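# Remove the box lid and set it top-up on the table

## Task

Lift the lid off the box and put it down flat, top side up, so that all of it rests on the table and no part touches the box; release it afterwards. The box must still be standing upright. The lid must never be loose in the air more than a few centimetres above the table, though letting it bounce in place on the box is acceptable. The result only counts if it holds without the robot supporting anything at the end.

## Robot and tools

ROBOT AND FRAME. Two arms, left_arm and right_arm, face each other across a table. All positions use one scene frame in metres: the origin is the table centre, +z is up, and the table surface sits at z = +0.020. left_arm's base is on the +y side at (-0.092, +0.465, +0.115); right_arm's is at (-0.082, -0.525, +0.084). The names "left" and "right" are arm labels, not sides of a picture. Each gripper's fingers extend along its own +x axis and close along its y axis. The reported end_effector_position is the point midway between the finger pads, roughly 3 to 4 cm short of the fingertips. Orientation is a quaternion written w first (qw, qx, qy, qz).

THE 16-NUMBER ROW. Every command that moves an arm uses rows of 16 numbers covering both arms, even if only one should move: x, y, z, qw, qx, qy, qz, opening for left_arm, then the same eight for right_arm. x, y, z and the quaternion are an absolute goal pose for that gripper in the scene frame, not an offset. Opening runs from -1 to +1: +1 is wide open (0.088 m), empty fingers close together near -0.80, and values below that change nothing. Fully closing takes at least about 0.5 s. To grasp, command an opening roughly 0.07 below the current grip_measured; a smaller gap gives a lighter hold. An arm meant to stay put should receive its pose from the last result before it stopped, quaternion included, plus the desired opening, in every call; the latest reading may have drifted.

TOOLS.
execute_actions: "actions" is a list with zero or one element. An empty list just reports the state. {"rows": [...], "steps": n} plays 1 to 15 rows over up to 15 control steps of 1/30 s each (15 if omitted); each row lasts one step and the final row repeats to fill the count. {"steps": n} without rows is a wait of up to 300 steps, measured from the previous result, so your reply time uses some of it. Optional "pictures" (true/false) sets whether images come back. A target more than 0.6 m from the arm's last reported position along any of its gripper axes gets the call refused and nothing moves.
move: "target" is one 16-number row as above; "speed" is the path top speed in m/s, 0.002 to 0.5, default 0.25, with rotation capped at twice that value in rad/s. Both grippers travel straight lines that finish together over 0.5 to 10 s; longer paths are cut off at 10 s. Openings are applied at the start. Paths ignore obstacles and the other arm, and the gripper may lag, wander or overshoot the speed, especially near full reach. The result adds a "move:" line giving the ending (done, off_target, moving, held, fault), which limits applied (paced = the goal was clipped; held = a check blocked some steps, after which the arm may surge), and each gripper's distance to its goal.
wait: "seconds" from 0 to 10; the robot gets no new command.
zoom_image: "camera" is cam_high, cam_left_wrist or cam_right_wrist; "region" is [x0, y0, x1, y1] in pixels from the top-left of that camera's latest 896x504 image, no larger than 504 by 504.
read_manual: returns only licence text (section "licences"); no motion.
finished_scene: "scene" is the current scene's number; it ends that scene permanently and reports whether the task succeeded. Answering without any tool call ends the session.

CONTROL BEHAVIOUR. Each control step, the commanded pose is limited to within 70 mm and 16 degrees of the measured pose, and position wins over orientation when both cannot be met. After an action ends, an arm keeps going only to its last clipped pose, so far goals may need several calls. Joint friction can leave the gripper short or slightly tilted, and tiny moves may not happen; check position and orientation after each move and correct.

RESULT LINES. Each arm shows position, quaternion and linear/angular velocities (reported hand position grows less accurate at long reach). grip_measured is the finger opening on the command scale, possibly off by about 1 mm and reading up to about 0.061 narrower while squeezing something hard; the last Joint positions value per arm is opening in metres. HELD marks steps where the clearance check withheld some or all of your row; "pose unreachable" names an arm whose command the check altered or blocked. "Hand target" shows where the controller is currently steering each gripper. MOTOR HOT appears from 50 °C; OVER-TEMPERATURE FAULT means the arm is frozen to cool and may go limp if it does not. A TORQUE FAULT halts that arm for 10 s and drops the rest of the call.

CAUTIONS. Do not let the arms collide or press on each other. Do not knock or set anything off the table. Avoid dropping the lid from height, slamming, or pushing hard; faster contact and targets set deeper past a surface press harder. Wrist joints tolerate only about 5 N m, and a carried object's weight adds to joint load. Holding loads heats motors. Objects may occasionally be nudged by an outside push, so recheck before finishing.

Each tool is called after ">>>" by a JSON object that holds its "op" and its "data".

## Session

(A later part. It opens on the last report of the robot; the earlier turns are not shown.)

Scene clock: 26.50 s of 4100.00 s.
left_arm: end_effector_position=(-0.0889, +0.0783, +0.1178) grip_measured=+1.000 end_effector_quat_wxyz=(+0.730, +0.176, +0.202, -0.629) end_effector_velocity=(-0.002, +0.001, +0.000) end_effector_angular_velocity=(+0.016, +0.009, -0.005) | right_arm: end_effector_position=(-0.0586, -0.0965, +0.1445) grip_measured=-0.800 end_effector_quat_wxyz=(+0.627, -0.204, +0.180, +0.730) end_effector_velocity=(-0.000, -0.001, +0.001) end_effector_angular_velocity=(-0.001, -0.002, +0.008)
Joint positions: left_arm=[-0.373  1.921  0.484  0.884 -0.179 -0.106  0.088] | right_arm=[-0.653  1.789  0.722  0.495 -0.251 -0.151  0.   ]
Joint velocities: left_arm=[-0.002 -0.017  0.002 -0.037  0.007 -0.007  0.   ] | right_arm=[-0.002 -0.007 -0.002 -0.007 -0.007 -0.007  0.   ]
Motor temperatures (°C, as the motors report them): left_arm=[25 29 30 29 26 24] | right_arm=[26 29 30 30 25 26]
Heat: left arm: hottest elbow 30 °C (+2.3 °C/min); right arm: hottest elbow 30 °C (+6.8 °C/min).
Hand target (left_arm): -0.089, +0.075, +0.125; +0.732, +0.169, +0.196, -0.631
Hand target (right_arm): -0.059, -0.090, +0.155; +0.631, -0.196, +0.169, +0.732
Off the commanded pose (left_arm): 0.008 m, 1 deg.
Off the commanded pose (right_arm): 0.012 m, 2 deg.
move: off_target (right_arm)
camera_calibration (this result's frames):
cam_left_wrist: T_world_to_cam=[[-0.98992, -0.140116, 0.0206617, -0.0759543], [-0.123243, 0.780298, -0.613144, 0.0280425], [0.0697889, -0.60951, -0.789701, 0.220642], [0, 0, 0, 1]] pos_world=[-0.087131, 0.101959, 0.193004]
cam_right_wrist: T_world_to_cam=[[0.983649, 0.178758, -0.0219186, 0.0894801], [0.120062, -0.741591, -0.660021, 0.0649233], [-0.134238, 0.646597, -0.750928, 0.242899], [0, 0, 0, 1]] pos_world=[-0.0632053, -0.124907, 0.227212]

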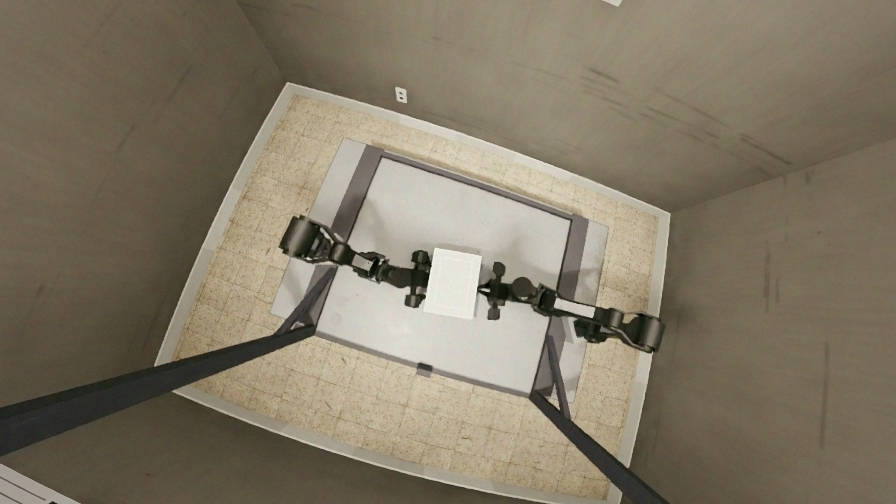

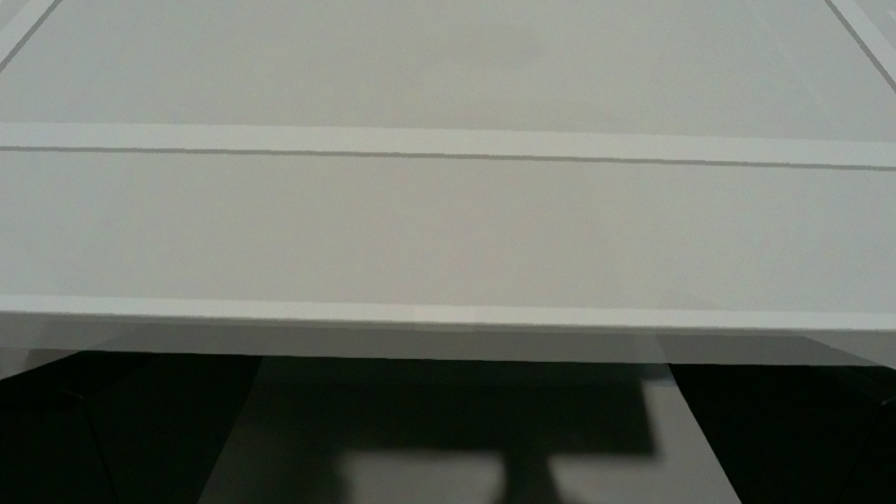

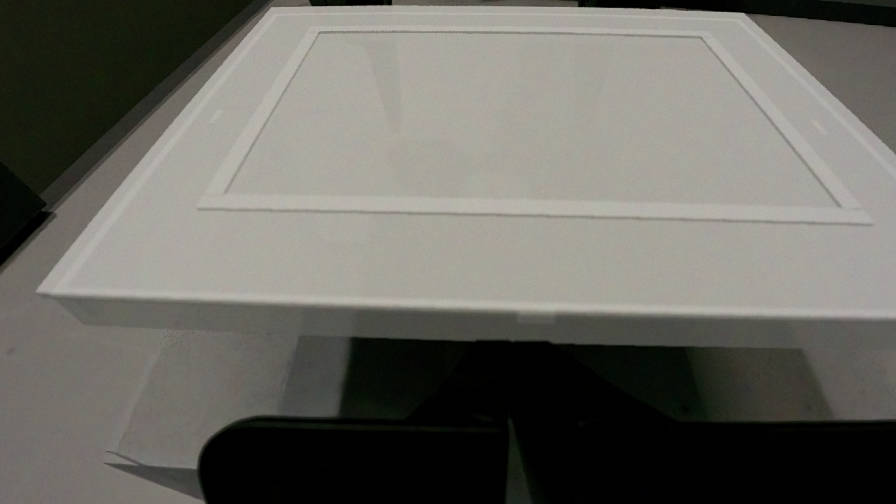

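>>> {"op": "move", "data": {"target": [-0.089,0.078,0.092,0.732,0.169,0.196,-0.631,1,-0.057,-0.108,0.112,0.631,-0.196,0.169,0.732,-1], "speed": 0.02}}

>>> {"op": "move", "data": {"target": [-0.086,0.055,0.085,0.732,0.169,0.196,-0.631,1,-0.057,-0.108,0.116,0.631,-0.196,0.169,0.732,-1], "speed": 0.02}}

>>> {"op": "execute_actions", "data": {"actions": [{"rows":[[-0.086,0.055,0.085,0.732,0.169,0.196,-0.631,1,-0.057,-0.112,0.165,0.631,-0.196,0.169,0.732,-1]],"steps":15}]}}

Scene clock: 31.50 s of 4100.00 s.
left_arm: end_effector_position=(-0.0891, +0.0750, +0.0969) grip_measured=+1.000 end_effector_quat_wxyz=(+0.733, +0.164, +0.193, -0.632) end_effector_velocity=(+0.005, +0.002, -0.003) end_effector_angular_velocity=(+0.005, -0.012, +0.033) | right_arm: end_effector_position=(-0.0590, -0.1019, +0.1315) grip_measured=-0.800 end_effector_quat_wxyz=(+0.633, -0.181, +0.148, +0.738) end_effector_velocity=(-0.001, -0.004, -0.005) end_effector_angular_velocity=(-0.011, -0.001, +0.007)
Joint positions: left_arm=[-0.373  2.068  0.482  1.065 -0.179 -0.106  0.088] | right_arm=[-0.658  1.852  0.633  0.728 -0.264 -0.151  0.   ]
Joint velocities: left_arm=[-0.002  0.012 -0.002  0.007 -0.037 -0.007  0.   ] | right_arm=[-0.002  0.007 -0.012  0.007 -0.007 -0.007  0.   ]
Motor temperatures (°C, as the motors report them): left_arm=[25 30 30 30 26 24] | right_arm=[26 29 30 30 25 26]
Heat: left arm: hottest shoulder 30 °C (+1.9 °C/min); right arm: hottest elbow 30 °C (+5.7 °C/min).
Hand target (left_arm): -0.089, +0.078, +0.092; +0.732, +0.169, +0.196, -0.631
Hand target (right_arm): -0.057, -0.109, +0.113; +0.631, -0.196, +0.169, +0.732
Off the commanded pose (left_arm): 0.006 m, 1 deg.
Off the commanded pose (right_arm): 0.021 m, 3 deg.
After step 90, 0.03 s passed at rest.
move: off_target (right_arm)
camera_calibration (this result's frames):
cam_left_wrist: T_world_to_cam=[[-0.989872, -0.139332, 0.0271903, -0.0768653], [-0.124477, 0.759808, -0.63812, 0.0216015], [0.0682512, -0.635042, -0.769457, 0.20195], [0, 0, 0, 1]] pos_world=[-0.0871813, 0.101124, 0.171266]
cam_right_wrist: T_world_to_cam=[[0.982645, 0.185482, -0.00221524, 0.0886], [0.127749, -0.685348, -0.716923, 0.0660918], [-0.134495, 0.704198, -0.697149, 0.235431], [0, 0, 0, 1]] pos_world=[-0.0638412, -0.136928, 0.21171]

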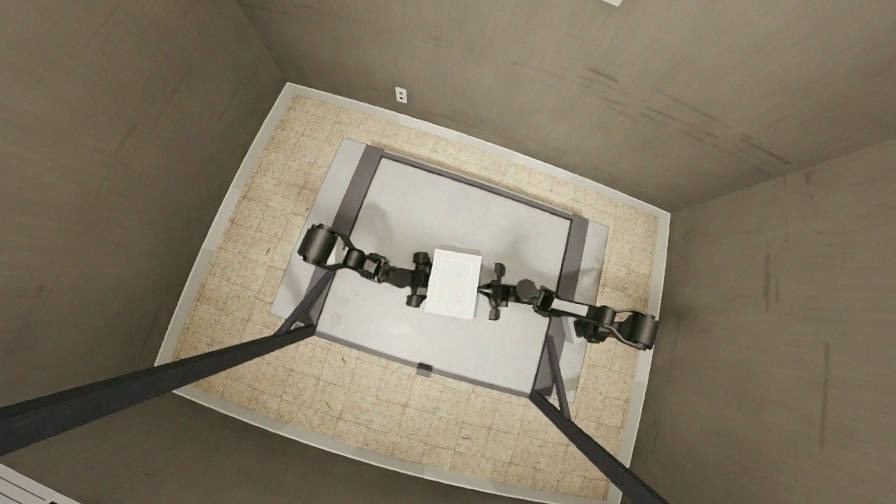

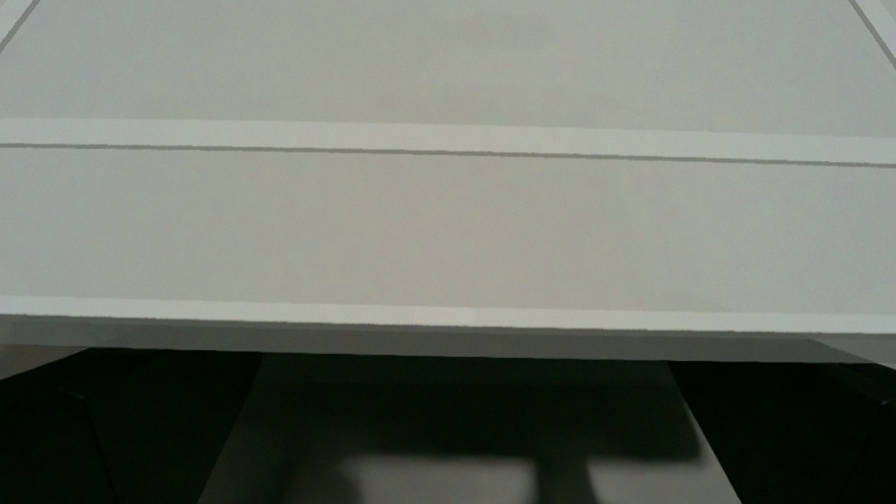

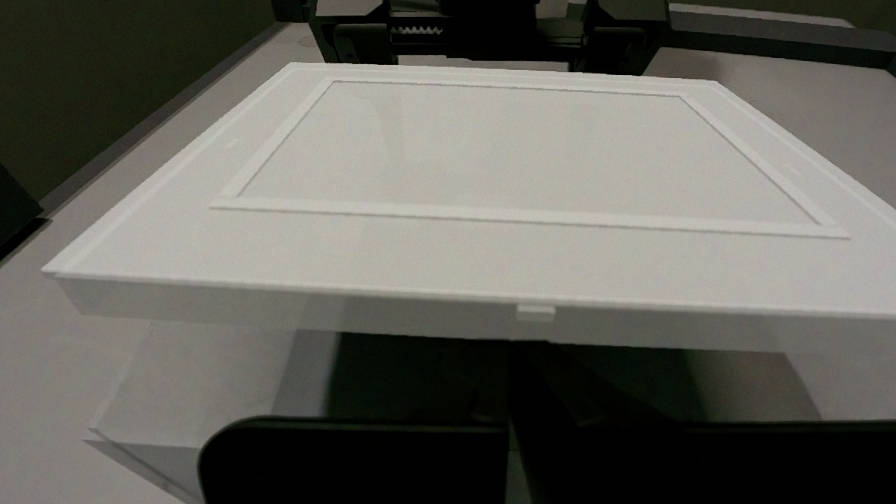

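Scene clock: 33.03 s of 4100.00 s.
left_arm: end_effector_position=(-0.0879, +0.0665, +0.0855) grip_measured=+1.000 end_effector_quat_wxyz=(+0.731, +0.172, +0.200, -0.629) end_effector_velocity=(+0.002, -0.000, +0.000) end_effector_angular_velocity=(+0.001, +0.002, +0.012) | right_arm: end_effector_position=(-0.0579, -0.1027, +0.1310) grip_measured=-0.800 end_effector_quat_wxyz=(+0.634, -0.183, +0.151, +0.737) end_effector_velocity=(+0.002, -0.002, -0.003) end_effector_angular_velocity=(-0.011, -0.001, +0.002)
Joint positions: left_arm=[-0.367  2.12   0.531  1.046 -0.174 -0.105  0.088] | right_arm=[-0.661  1.85   0.632  0.72  -0.264 -0.151  0.   ]
Joint velocities: left_arm=[ 0.002 -0.002  0.002 -0.007 -0.007 -0.007  0.   ] | right_arm=[-0.007  0.002 -0.002 -0.007 -0.007 -0.007  0.   ]
Motor temperatures (°C, as the motors report them): left_arm=[25 30 30 30 26 24] | right_arm=[26 29 30 30 25 26]
Heat: left arm: hottest shoulder 30 °C (+1.8 °C/min); right arm: hottest elbow 30 °C (+5.4 °C/min).
Hand target (left_arm): -0.086, +0.056, +0.085; +0.732, +0.169, +0.196, -0.630
Hand target (right_arm): -0.057, -0.109, +0.116; +0.631, -0.196, +0.169, +0.732
Off the commanded pose (left_arm): 0.012 m, 1 deg.
Off the commanded pose (right_arm): 0.016 m, 3 deg.
move: off_target (left_arm, right_arm)
camera_calibration (this result's frames):
cam_left_wrist: T_world_to_cam=[[-0.989655, -0.141363, 0.0244947, -0.0761718], [-0.125935, 0.774158, -0.620339, 0.0183028], [0.0687299, -0.617006, -0.783951, 0.187826], [0, 0, 0, 1]] pos_world=[-0.0859881, 0.0909525, 0.160466]
cam_right_wrist: T_world_to_cam=[[0.983204, 0.182465, -0.00409061, 0.0875686], [0.125044, -0.68978, -0.71314, 0.0638601], [-0.132945, 0.70065, -0.70101, 0.236024], [0, 0, 0, 1]] pos_world=[-0.0627049, -0.137299, 0.211355]

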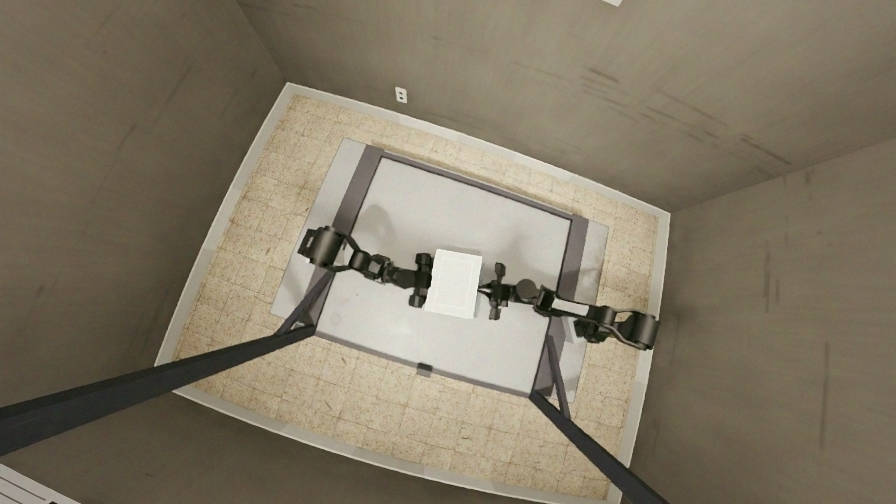

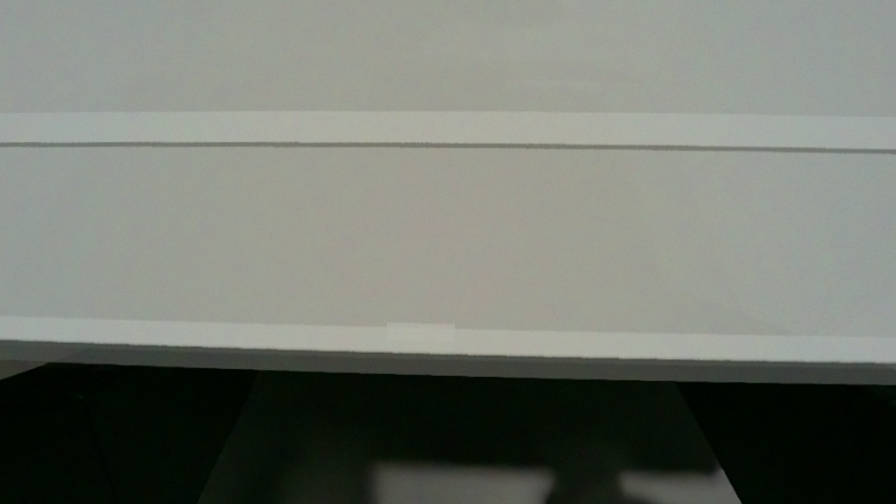

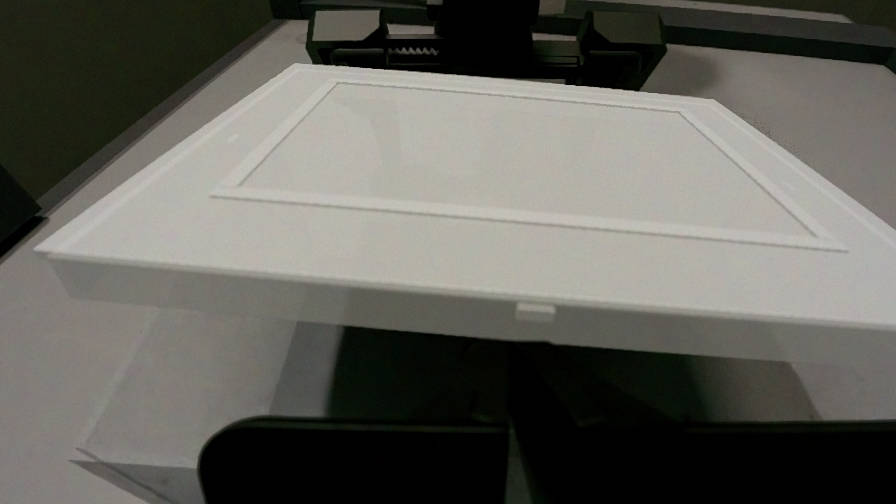

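Scene clock: 33.53 s of 4100.00 s.
left_arm: end_effector_position=(-0.0872, +0.0590, +0.0857) grip_measured=+1.000 end_effector_quat_wxyz=(+0.731, +0.169, +0.198, -0.630) end_effector_velocity=(+0.002, +0.000, +0.002) end_effector_angular_velocity=(-0.009, -0.005, +0.020) | right_arm: end_effector_position=(-0.0590, -0.1148, +0.1551) grip_measured=-0.800 end_effector_quat_wxyz=(+0.627, -0.200, +0.179, +0.731) end_effector_velocity=(+0.001, -0.009, -0.007) end_effector_angular_velocity=(-0.059, +0.007, +0.003)
Joint positions: left_arm=[-0.363  2.135  0.559  1.041 -0.17  -0.102  0.088] | right_arm=[-0.663  1.695  0.657  0.474 -0.263 -0.151  0.   ]
Joint velocities: left_arm=[-0.002 -0.002 -0.002  0.007 -0.022 -0.007  0.   ] | right_arm=[-0.007 -0.022 -0.002 -0.081 -0.007 -0.007  0.   ]
Motor temperatures (°C, as the motors report them): left_arm=[25 30 30 30 26 24] | right_arm=[26 29 30 30 25 26]
Heat: left arm: hottest shoulder 30 °C (+1.8 °C/min); right arm: hottest elbow 30 °C (+5.4 °C/min).
Hand target (left_arm): -0.086, +0.055, +0.085; +0.732, +0.169, +0.196, -0.631
Hand target (right_arm): -0.057, -0.112, +0.165; +0.631, -0.196, +0.169, +0.732
Off the commanded pose (left_arm): 0.004 m, 0 deg.
Off the commanded pose (right_arm): 0.010 m, 1 deg.
Steps of this call (steps 1 to 15: all 15 steps of this action). Readings (end_effector_position):
1: left_arm (-0.0879, +0.0665, +0.0853) | right_arm (-0.0578, -0.1036, +0.1343)
2: left_arm (-0.0879, +0.0646, +0.0856) | right_arm (-0.0581, -0.1067, +0.1356)
4: left_arm (-0.0873, +0.0603, +0.0858) | right_arm (-0.0588, -0.1112, +0.1414)
8: left_arm (-0.0872, +0.0591, +0.0856) | right_arm (-0.0591, -0.1131, +0.1524)
15: the state above
camera_calibration (this result's frames):
cam_left_wrist: T_world_to_cam=[[-0.989824, -0.140048, 0.0251861, -0.0767242], [-0.124829, 0.769657, -0.626136, 0.0251494], [0.0683042, -0.622908, -0.779307, 0.183135], [0, 0, 0, 1]] pos_world=[-0.085313, 0.0839746, 0.160397]
cam_right_wrist: T_world_to_cam=[[0.983388, 0.179626, -0.026125, 0.0940991], [0.116796, -0.736347, -0.666448, 0.0597921], [-0.138948, 0.652325, -0.745094, 0.262178], [0, 0, 0, 1]] pos_world=[-0.0630902, -0.1439, 0.237654]

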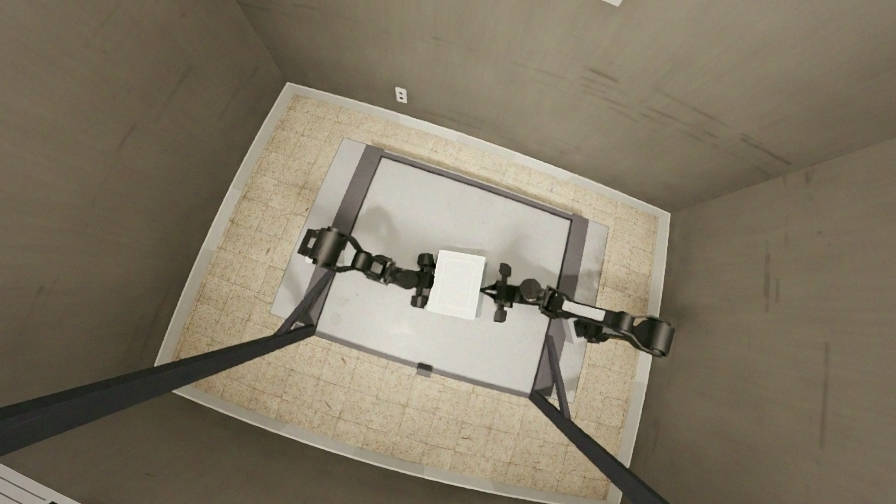

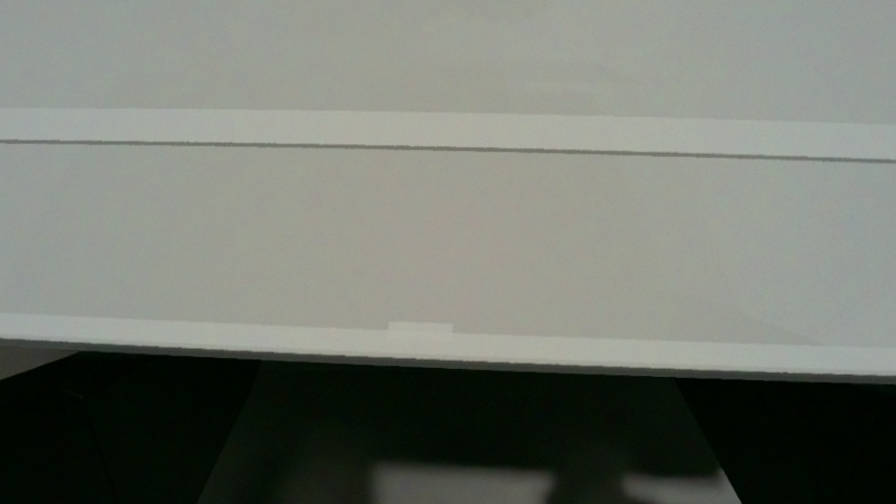

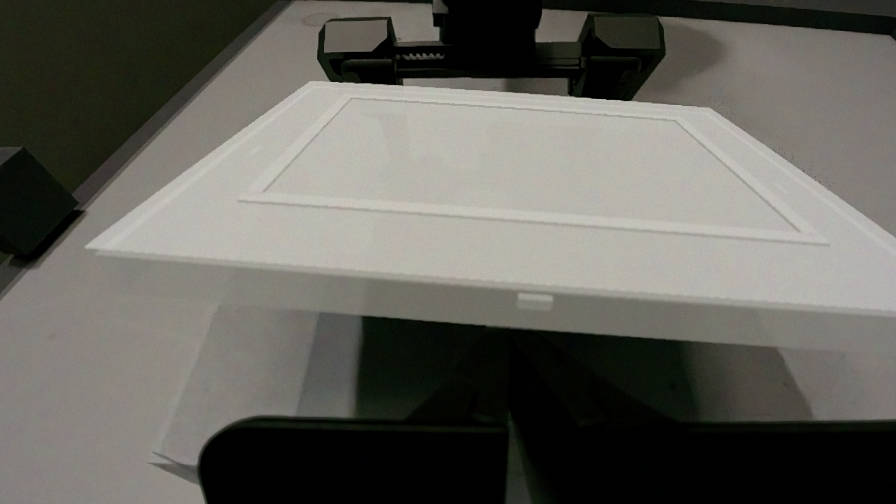

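>>> {"op": "move", "data": {"target": [-0.088,0.064,0.092,0.732,0.169,0.196,-0.631,1,-0.058,-0.100,0.155,0.631,-0.196,0.169,0.732,-1], "speed": 0.015}}

>>> {"op": "move", "data": {"target": [-0.088,0.066,0.16,0.732,0.169,0.196,-0.631,1,-0.058,-0.103,0.175,0.631,-0.196,0.169,0.732,-1], "speed": 0.015}}

>>> {"op": "zoom_image", "data": {"camera": "cam_high", "region": [390,230,540,340]}}

Scene clock: 35.97 s of 4100.00 s.
left_arm: end_effector_position=(-0.0868, +0.0631, +0.0889) grip_measured=+1.000 end_effector_quat_wxyz=(+0.732, +0.171, +0.198, -0.630) end_effector_velocity=(+0.004, +0.004, -0.001) end_effector_angular_velocity=(+0.016, -0.006, +0.025) | right_arm: end_effector_position=(-0.0580, -0.1047, +0.1520) grip_measured=-0.800 end_effector_quat_wxyz=(+0.628, -0.198, +0.175, +0.732) end_effector_velocity=(+0.002, -0.000, -0.004) end_effector_angular_velocity=(-0.012, -0.008, -0.005)
Joint positions: left_arm=[-0.363  2.111  0.541  1.033 -0.173 -0.102  0.088] | right_arm=[-0.66   1.742  0.687  0.499 -0.26  -0.151  0.   ]
Joint velocities: left_arm=[ 0.002 -0.012 -0.007 -0.022 -0.022 -0.007  0.   ] | right_arm=[-0.002  0.007  0.002 -0.007  0.007 -0.007  0.   ]
Motor temperatures (°C, as the motors report them): left_arm=[25 30 30 30 26 24] | right_arm=[26 29 30 30 25 26]
Heat: left arm: hottest shoulder 30 °C (+1.7 °C/min); right arm: hottest elbow 30 °C (+5.0 °C/min).
Hand target (left_arm): -0.088, +0.064, +0.092; +0.732, +0.169, +0.196, -0.631
Hand target (right_arm): -0.058, -0.100, +0.155; +0.631, -0.196, +0.169, +0.732
Off the commanded pose (left_arm): 0.003 m, 0 deg.
Off the commanded pose (right_arm): 0.006 m, 1 deg.
move: done
camera_calibration (this result's frames):
cam_left_wrist: T_world_to_cam=[[-0.989632, -0.141672, 0.0236026, -0.0755852], [-0.125248, 0.770852, -0.62458, 0.0238253], [0.0702912, -0.621061, -0.780604, 0.18836], [0, 0, 0, 1]] pos_world=[-0.0850575, 0.0879088, 0.163699]
cam_right_wrist: T_world_to_cam=[[0.983569, 0.179281, -0.0212335, 0.0904785], [0.118645, -0.730556, -0.672466, 0.0666832], [-0.136073, 0.658897, -0.739823, 0.253487], [0, 0, 0, 1]] pos_world=[-0.0624109, -0.134527, 0.234299]

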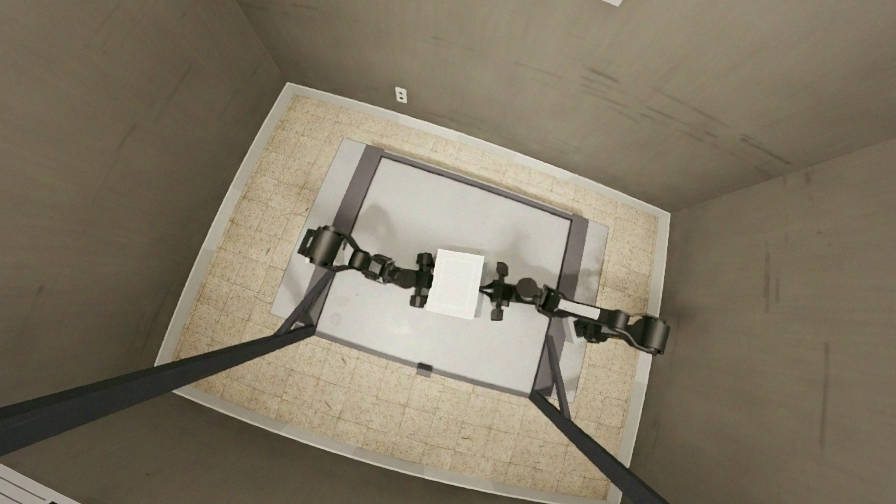

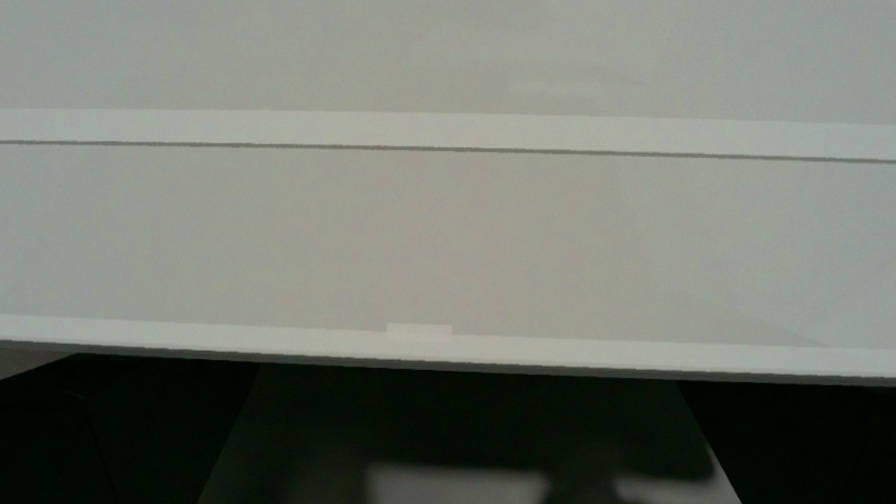

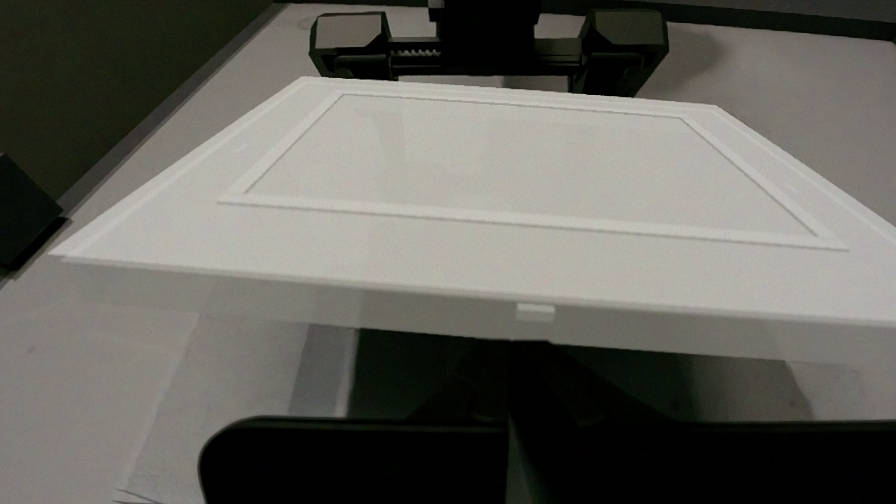

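Scene clock: 40.97 s of 4100.00 s.
left_arm: end_effector_position=(-0.0865, +0.0698, +0.1521) grip_measured=+1.000 end_effector_quat_wxyz=(+0.731, +0.176, +0.202, -0.628) end_effector_velocity=(+0.002, +0.003, +0.000) end_effector_angular_velocity=(+0.011, -0.006, +0.020) | right_arm: end_effector_position=(-0.0583, -0.1064, +0.1651) grip_measured=-0.800 end_effector_quat_wxyz=(+0.627, -0.201, +0.179, +0.731) end_effector_velocity=(+0.002, -0.003, -0.004) end_effector_angular_velocity=(-0.020, +0.001, +0.003)
Joint positions: left_arm=[-0.364  1.774  0.54   0.681 -0.174 -0.102  0.088] | right_arm=[-0.66   1.691  0.709  0.414 -0.26  -0.151  0.   ]
Joint velocities: left_arm=[-0.002 -0.012 -0.002 -0.022 -0.022 -0.007  0.   ] | right_arm=[-0.007 -0.002 -0.002 -0.022 -0.007 -0.007  0.   ]
Motor temperatures (°C, as the motors report them): left_arm=[25 31 30 30 26 24] | right_arm=[26 30 30 30 25 26]
Heat: left arm: hottest shoulder 31 °C (+2.9 °C/min); right arm: hottest shoulder 30 °C (+4.4 °C/min).
Hand target (left_arm): -0.088, +0.066, +0.160; +0.732, +0.169, +0.196, -0.631
Hand target (right_arm): -0.058, -0.103, +0.175; +0.631, -0.196, +0.169, +0.732
Off the commanded pose (left_arm): 0.009 m, 1 deg.
Off the commanded pose (right_arm): 0.010 m, 1 deg.
move: off_target (left_arm, right_arm)
camera_calibration (this result's frames):
cam_left_wrist: T_world_to_cam=[[-0.989576, -0.142579, 0.0202398, -0.0751973], [-0.124892, 0.779721, -0.613544, 0.0559234], [0.0716974, -0.609677, -0.789401, 0.242499], [0, 0, 0, 1]] pos_world=[-0.0848157, 0.0935197, 0.227262]
cam_right_wrist: T_world_to_cam=[[0.983528, 0.17901, -0.0250582, 0.0918947], [0.11747, -0.738371, -0.664085, 0.0720005], [-0.13738, 0.650202, -0.747237, 0.264415], [0, 0, 0, 1]] pos_world=[-0.0625136, -0.13521, 0.247698]

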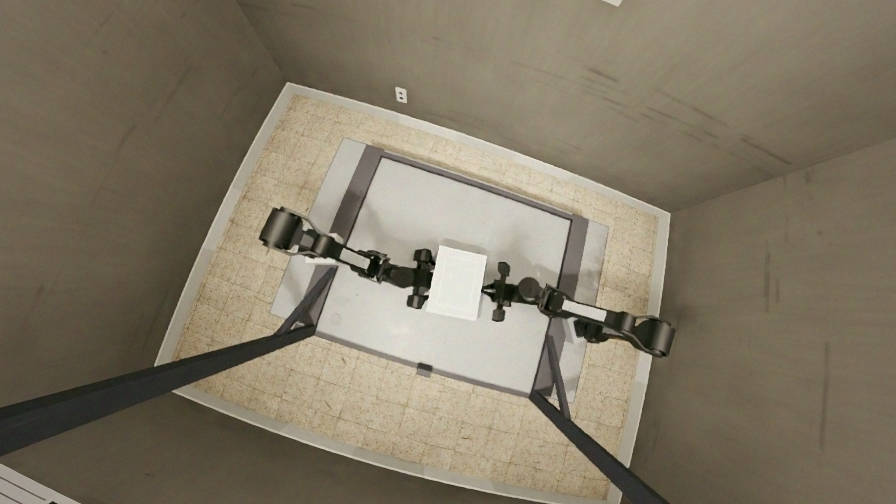

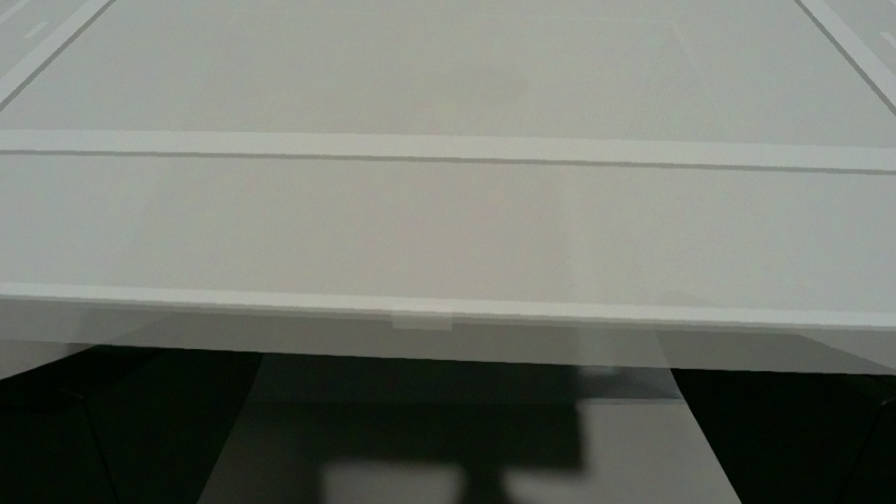

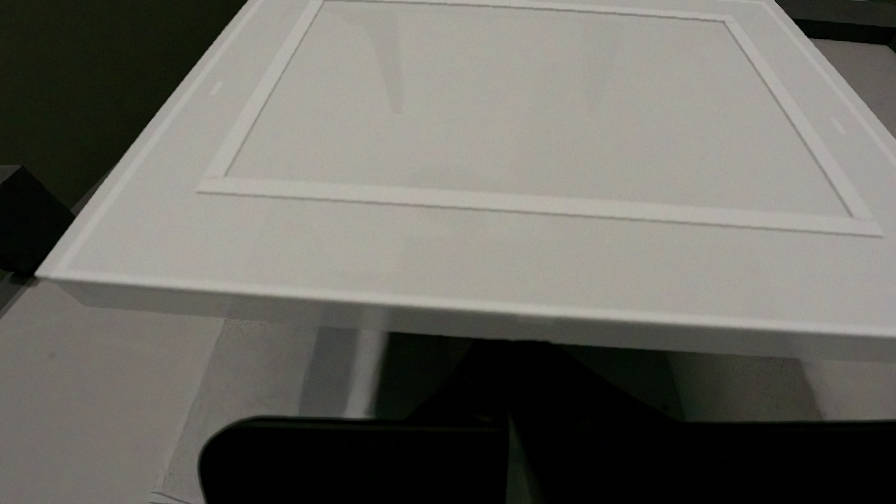

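Region (390, 230, 540, 340) of cam_high's 896x504 image, scaled by 3.360, with more detail than that image has; it fills the top 370 rows of this view, and the rest is white.

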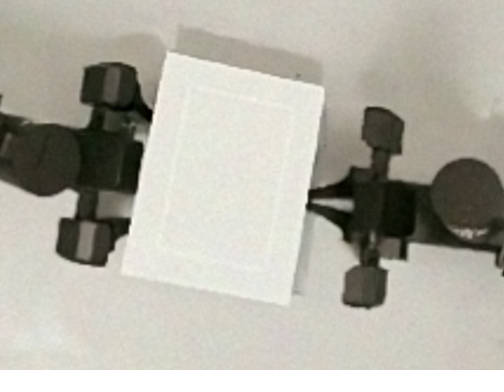

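>>> {"op": "move", "data": {"target": [-0.087,0.068,0.172,0.732,0.169,0.196,-0.631,1,-0.058,-0.101,0.18,0.631,-0.196,0.169,0.732,-1], "speed": 0.015}}

>>> {"op": "move", "data": {"target": [0.150,0.103,0.172,0.732,0.169,0.196,-0.631,1,0.179,-0.066,0.18,0.631,-0.196,0.169,0.732,-1], "speed": 0.035}}

Scene clock: 43.73 s of 4100.00 s.
left_arm: end_effector_position=(-0.0863, +0.0731, +0.1631) grip_measured=+1.000 end_effector_quat_wxyz=(+0.730, +0.178, +0.203, -0.627) end_effector_velocity=(+0.000, +0.003, -0.000) end_effector_angular_velocity=(+0.013, -0.011, -0.000) | right_arm: end_effector_position=(-0.0583, -0.1054, +0.1685) grip_measured=-0.800 end_effector_quat_wxyz=(+0.626, -0.203, +0.181, +0.731) end_effector_velocity=(+0.000, +0.002, +0.005) end_effector_angular_velocity=(+0.017, -0.013, +0.000)
Joint positions: left_arm=[-0.364  1.713  0.542  0.614 -0.174 -0.102  0.088] | right_arm=[-0.66   1.682  0.723  0.387 -0.26  -0.151  0.   ]
Joint velocities: left_arm=[-0.002 -0.012 -0.002 -0.022 -0.007  0.007  0.   ] | right_arm=[ 0.002 -0.007  0.002  0.007  0.007 -0.007  0.   ]
Motor temperatures (°C, as the motors report them): left_arm=[25 31 31 30 26 24] | right_arm=[26 30 30 30 25 26]
Heat: left arm: hottest shoulder 31 °C (+2.7 °C/min); right arm: hottest shoulder 30 °C (+4.1 °C/min).
Hand target (left_arm): -0.087, +0.068, +0.172; +0.732, +0.169, +0.196, -0.631
Hand target (right_arm): -0.058, -0.101, +0.180; +0.631, -0.196, +0.169, +0.732
Off the commanded pose (left_arm): 0.010 m, 1 deg.
Off the commanded pose (right_arm): 0.012 m, 2 deg.
move: off_target (left_arm, right_arm)
camera_calibration (this result's frames):
cam_left_wrist: T_world_to_cam=[[-0.989581, -0.142662, 0.019432, -0.0746461], [-0.124762, 0.782286, -0.610298, 0.059415], [0.0718652, -0.606363, -0.791934, 0.253373], [0, 0, 0, 1]] pos_world=[-0.0846643, 0.0965075, 0.238366]
cam_right_wrist: T_world_to_cam=[[0.983441, 0.179258, -0.0266611, 0.092109], [0.117265, -0.741575, -0.660542, 0.0740678], [-0.138179, 0.646478, -0.750316, 0.266423], [0, 0, 0, 1]] pos_world=[-0.0624551, -0.133821, 0.251282]

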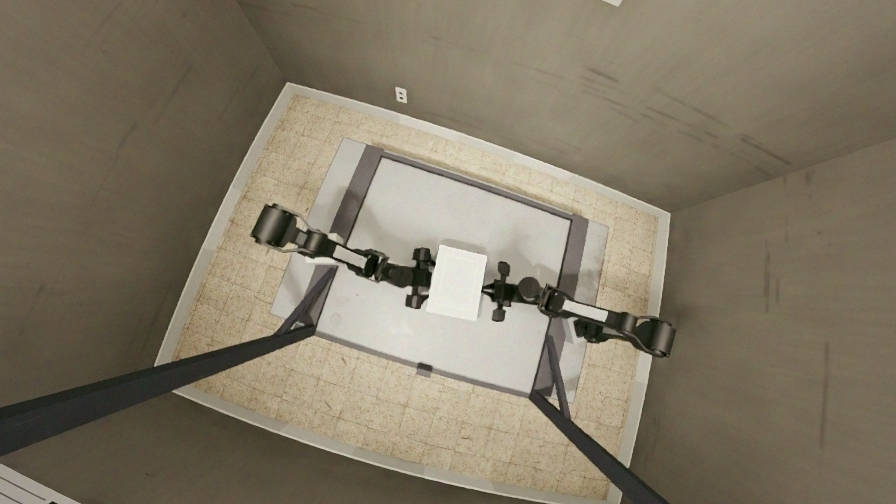

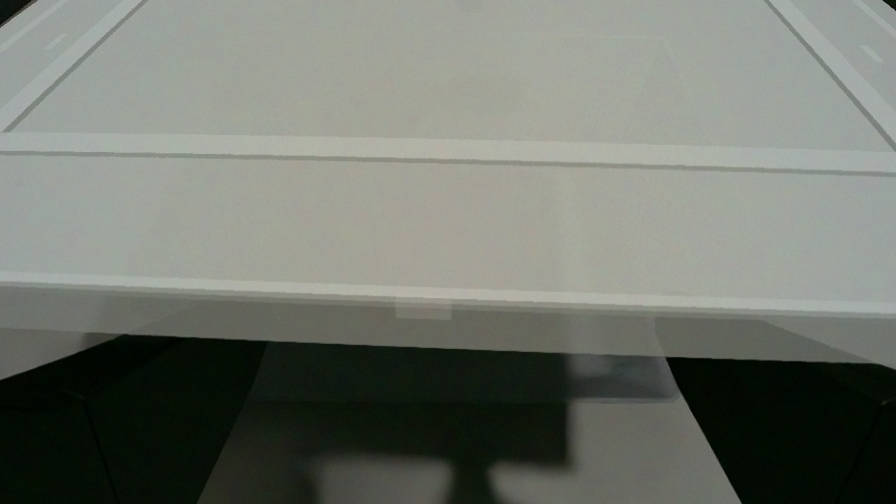

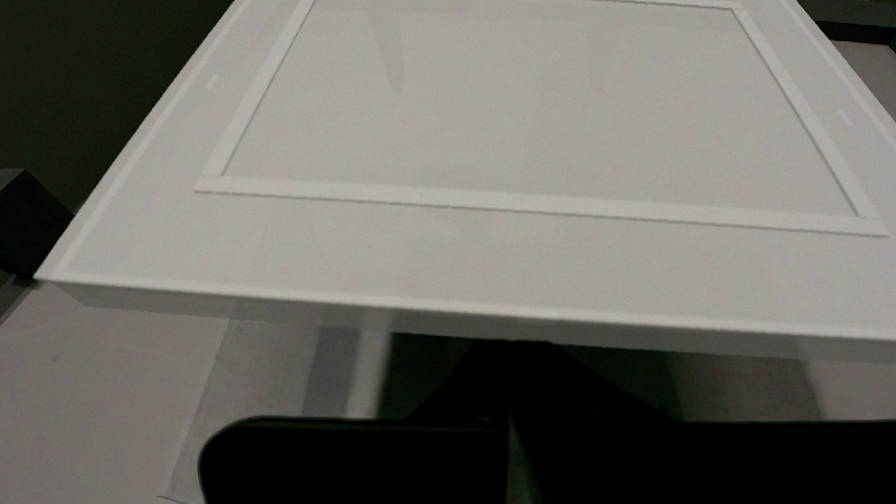

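Scene clock: 50.93 s of 4100.00 s.
left_arm: end_effector_position=(+0.1469, +0.1038, +0.1703) grip_measured=+1.000 end_effector_quat_wxyz=(+0.733, +0.168, +0.202, -0.628) end_effector_velocity=(-0.005, -0.000, -0.003) end_effector_angular_velocity=(+0.008, +0.018, -0.024) | right_arm: end_effector_position=(+0.1781, -0.0699, +0.1772) grip_measured=-0.800 end_effector_quat_wxyz=(+0.633, -0.194, +0.175, +0.728) end_effector_velocity=(-0.001, +0.002, +0.003) end_effector_angular_velocity=(+0.004, +0.008, +0.004)
Joint positions: left_arm=[0.443 1.857 0.79  0.447 0.513 0.328 0.088] | right_arm=[-1.218  2.107  1.385 -0.002 -0.705 -0.51   0.   ]
Joint velocities: left_arm=[-0.002  0.002  0.002 -0.022  0.022  0.007  0.   ] | right_arm=[ 0.002  0.002  0.012 -0.007 -0.007  0.007  0.   ]
Motor temperatures (°C, as the motors report them): left_arm=[25 31 31 31 26 25] | right_arm=[26 30 31 30 25 26]
Heat: left arm: hottest shoulder 31 °C (+2.4 °C/min); right arm: hottest elbow 31 °C (+4.7 °C/min).
Hand target (left_arm): +0.149, +0.101, +0.171; +0.731, +0.169, +0.197, -0.631
Hand target (right_arm): +0.179, -0.067, +0.180; +0.631, -0.194, +0.168, +0.732
Off the commanded pose (left_arm): 0.004 m, 1 deg.
Off the commanded pose (right_arm): 0.005 m, 1 deg.
move: done
camera_calibration (this result's frames):
cam_left_wrist: T_world_to_cam=[[-0.988647, -0.1469, 0.031585, 0.158589], [-0.134393, 0.770496, -0.623116, 0.0736661], [0.0671999, -0.620287, -0.781491, 0.261264], [0, 0, 0, 1]] pos_world=[0.149132, 0.128596, 0.245069]
cam_right_wrist: T_world_to_cam=[[0.985761, 0.166522, -0.0233585, -0.148357], [0.106966, -0.72817, -0.676999, 0.084082], [-0.129744, 0.66486, -0.735613, 0.279823], [0, 0, 0, 1]] pos_world=[0.173556, -0.100112, 0.259299]

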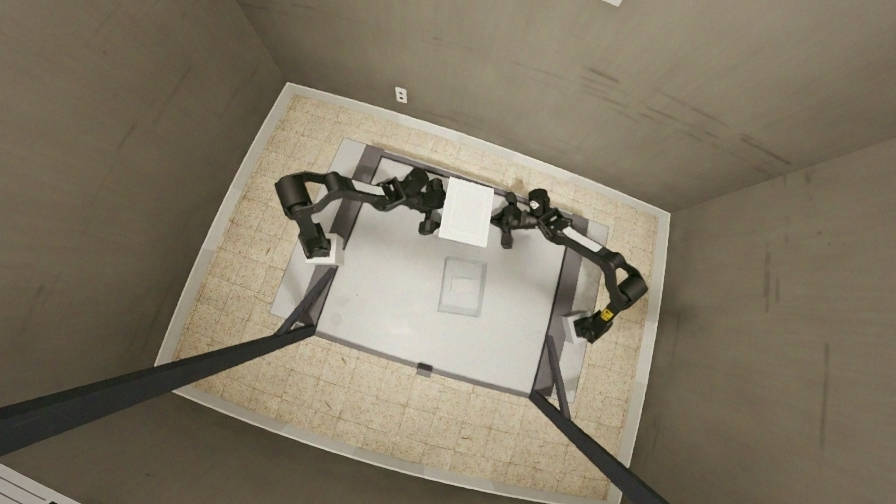

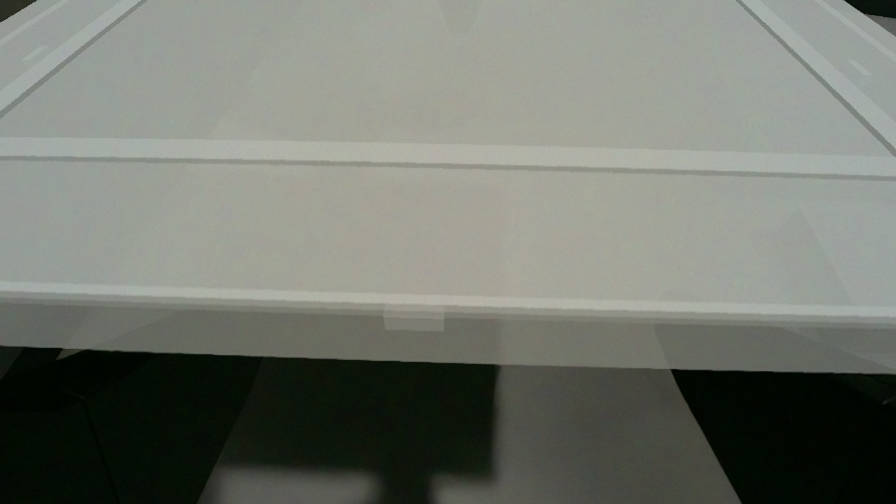

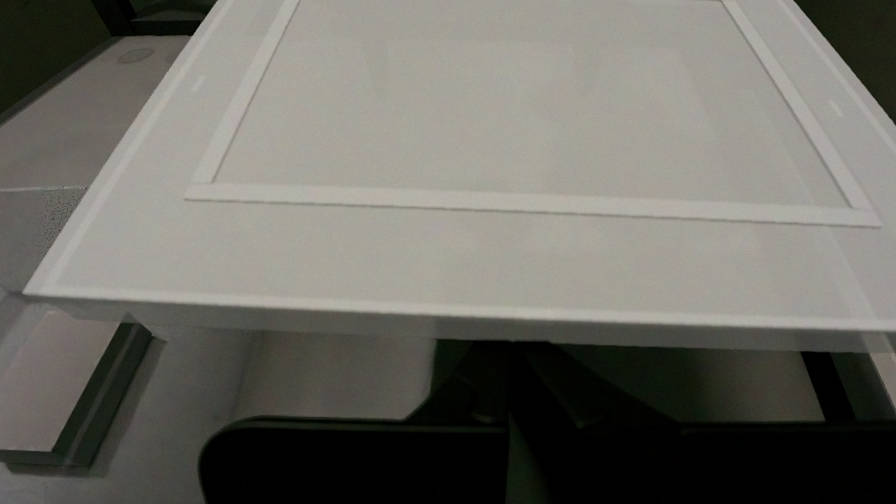

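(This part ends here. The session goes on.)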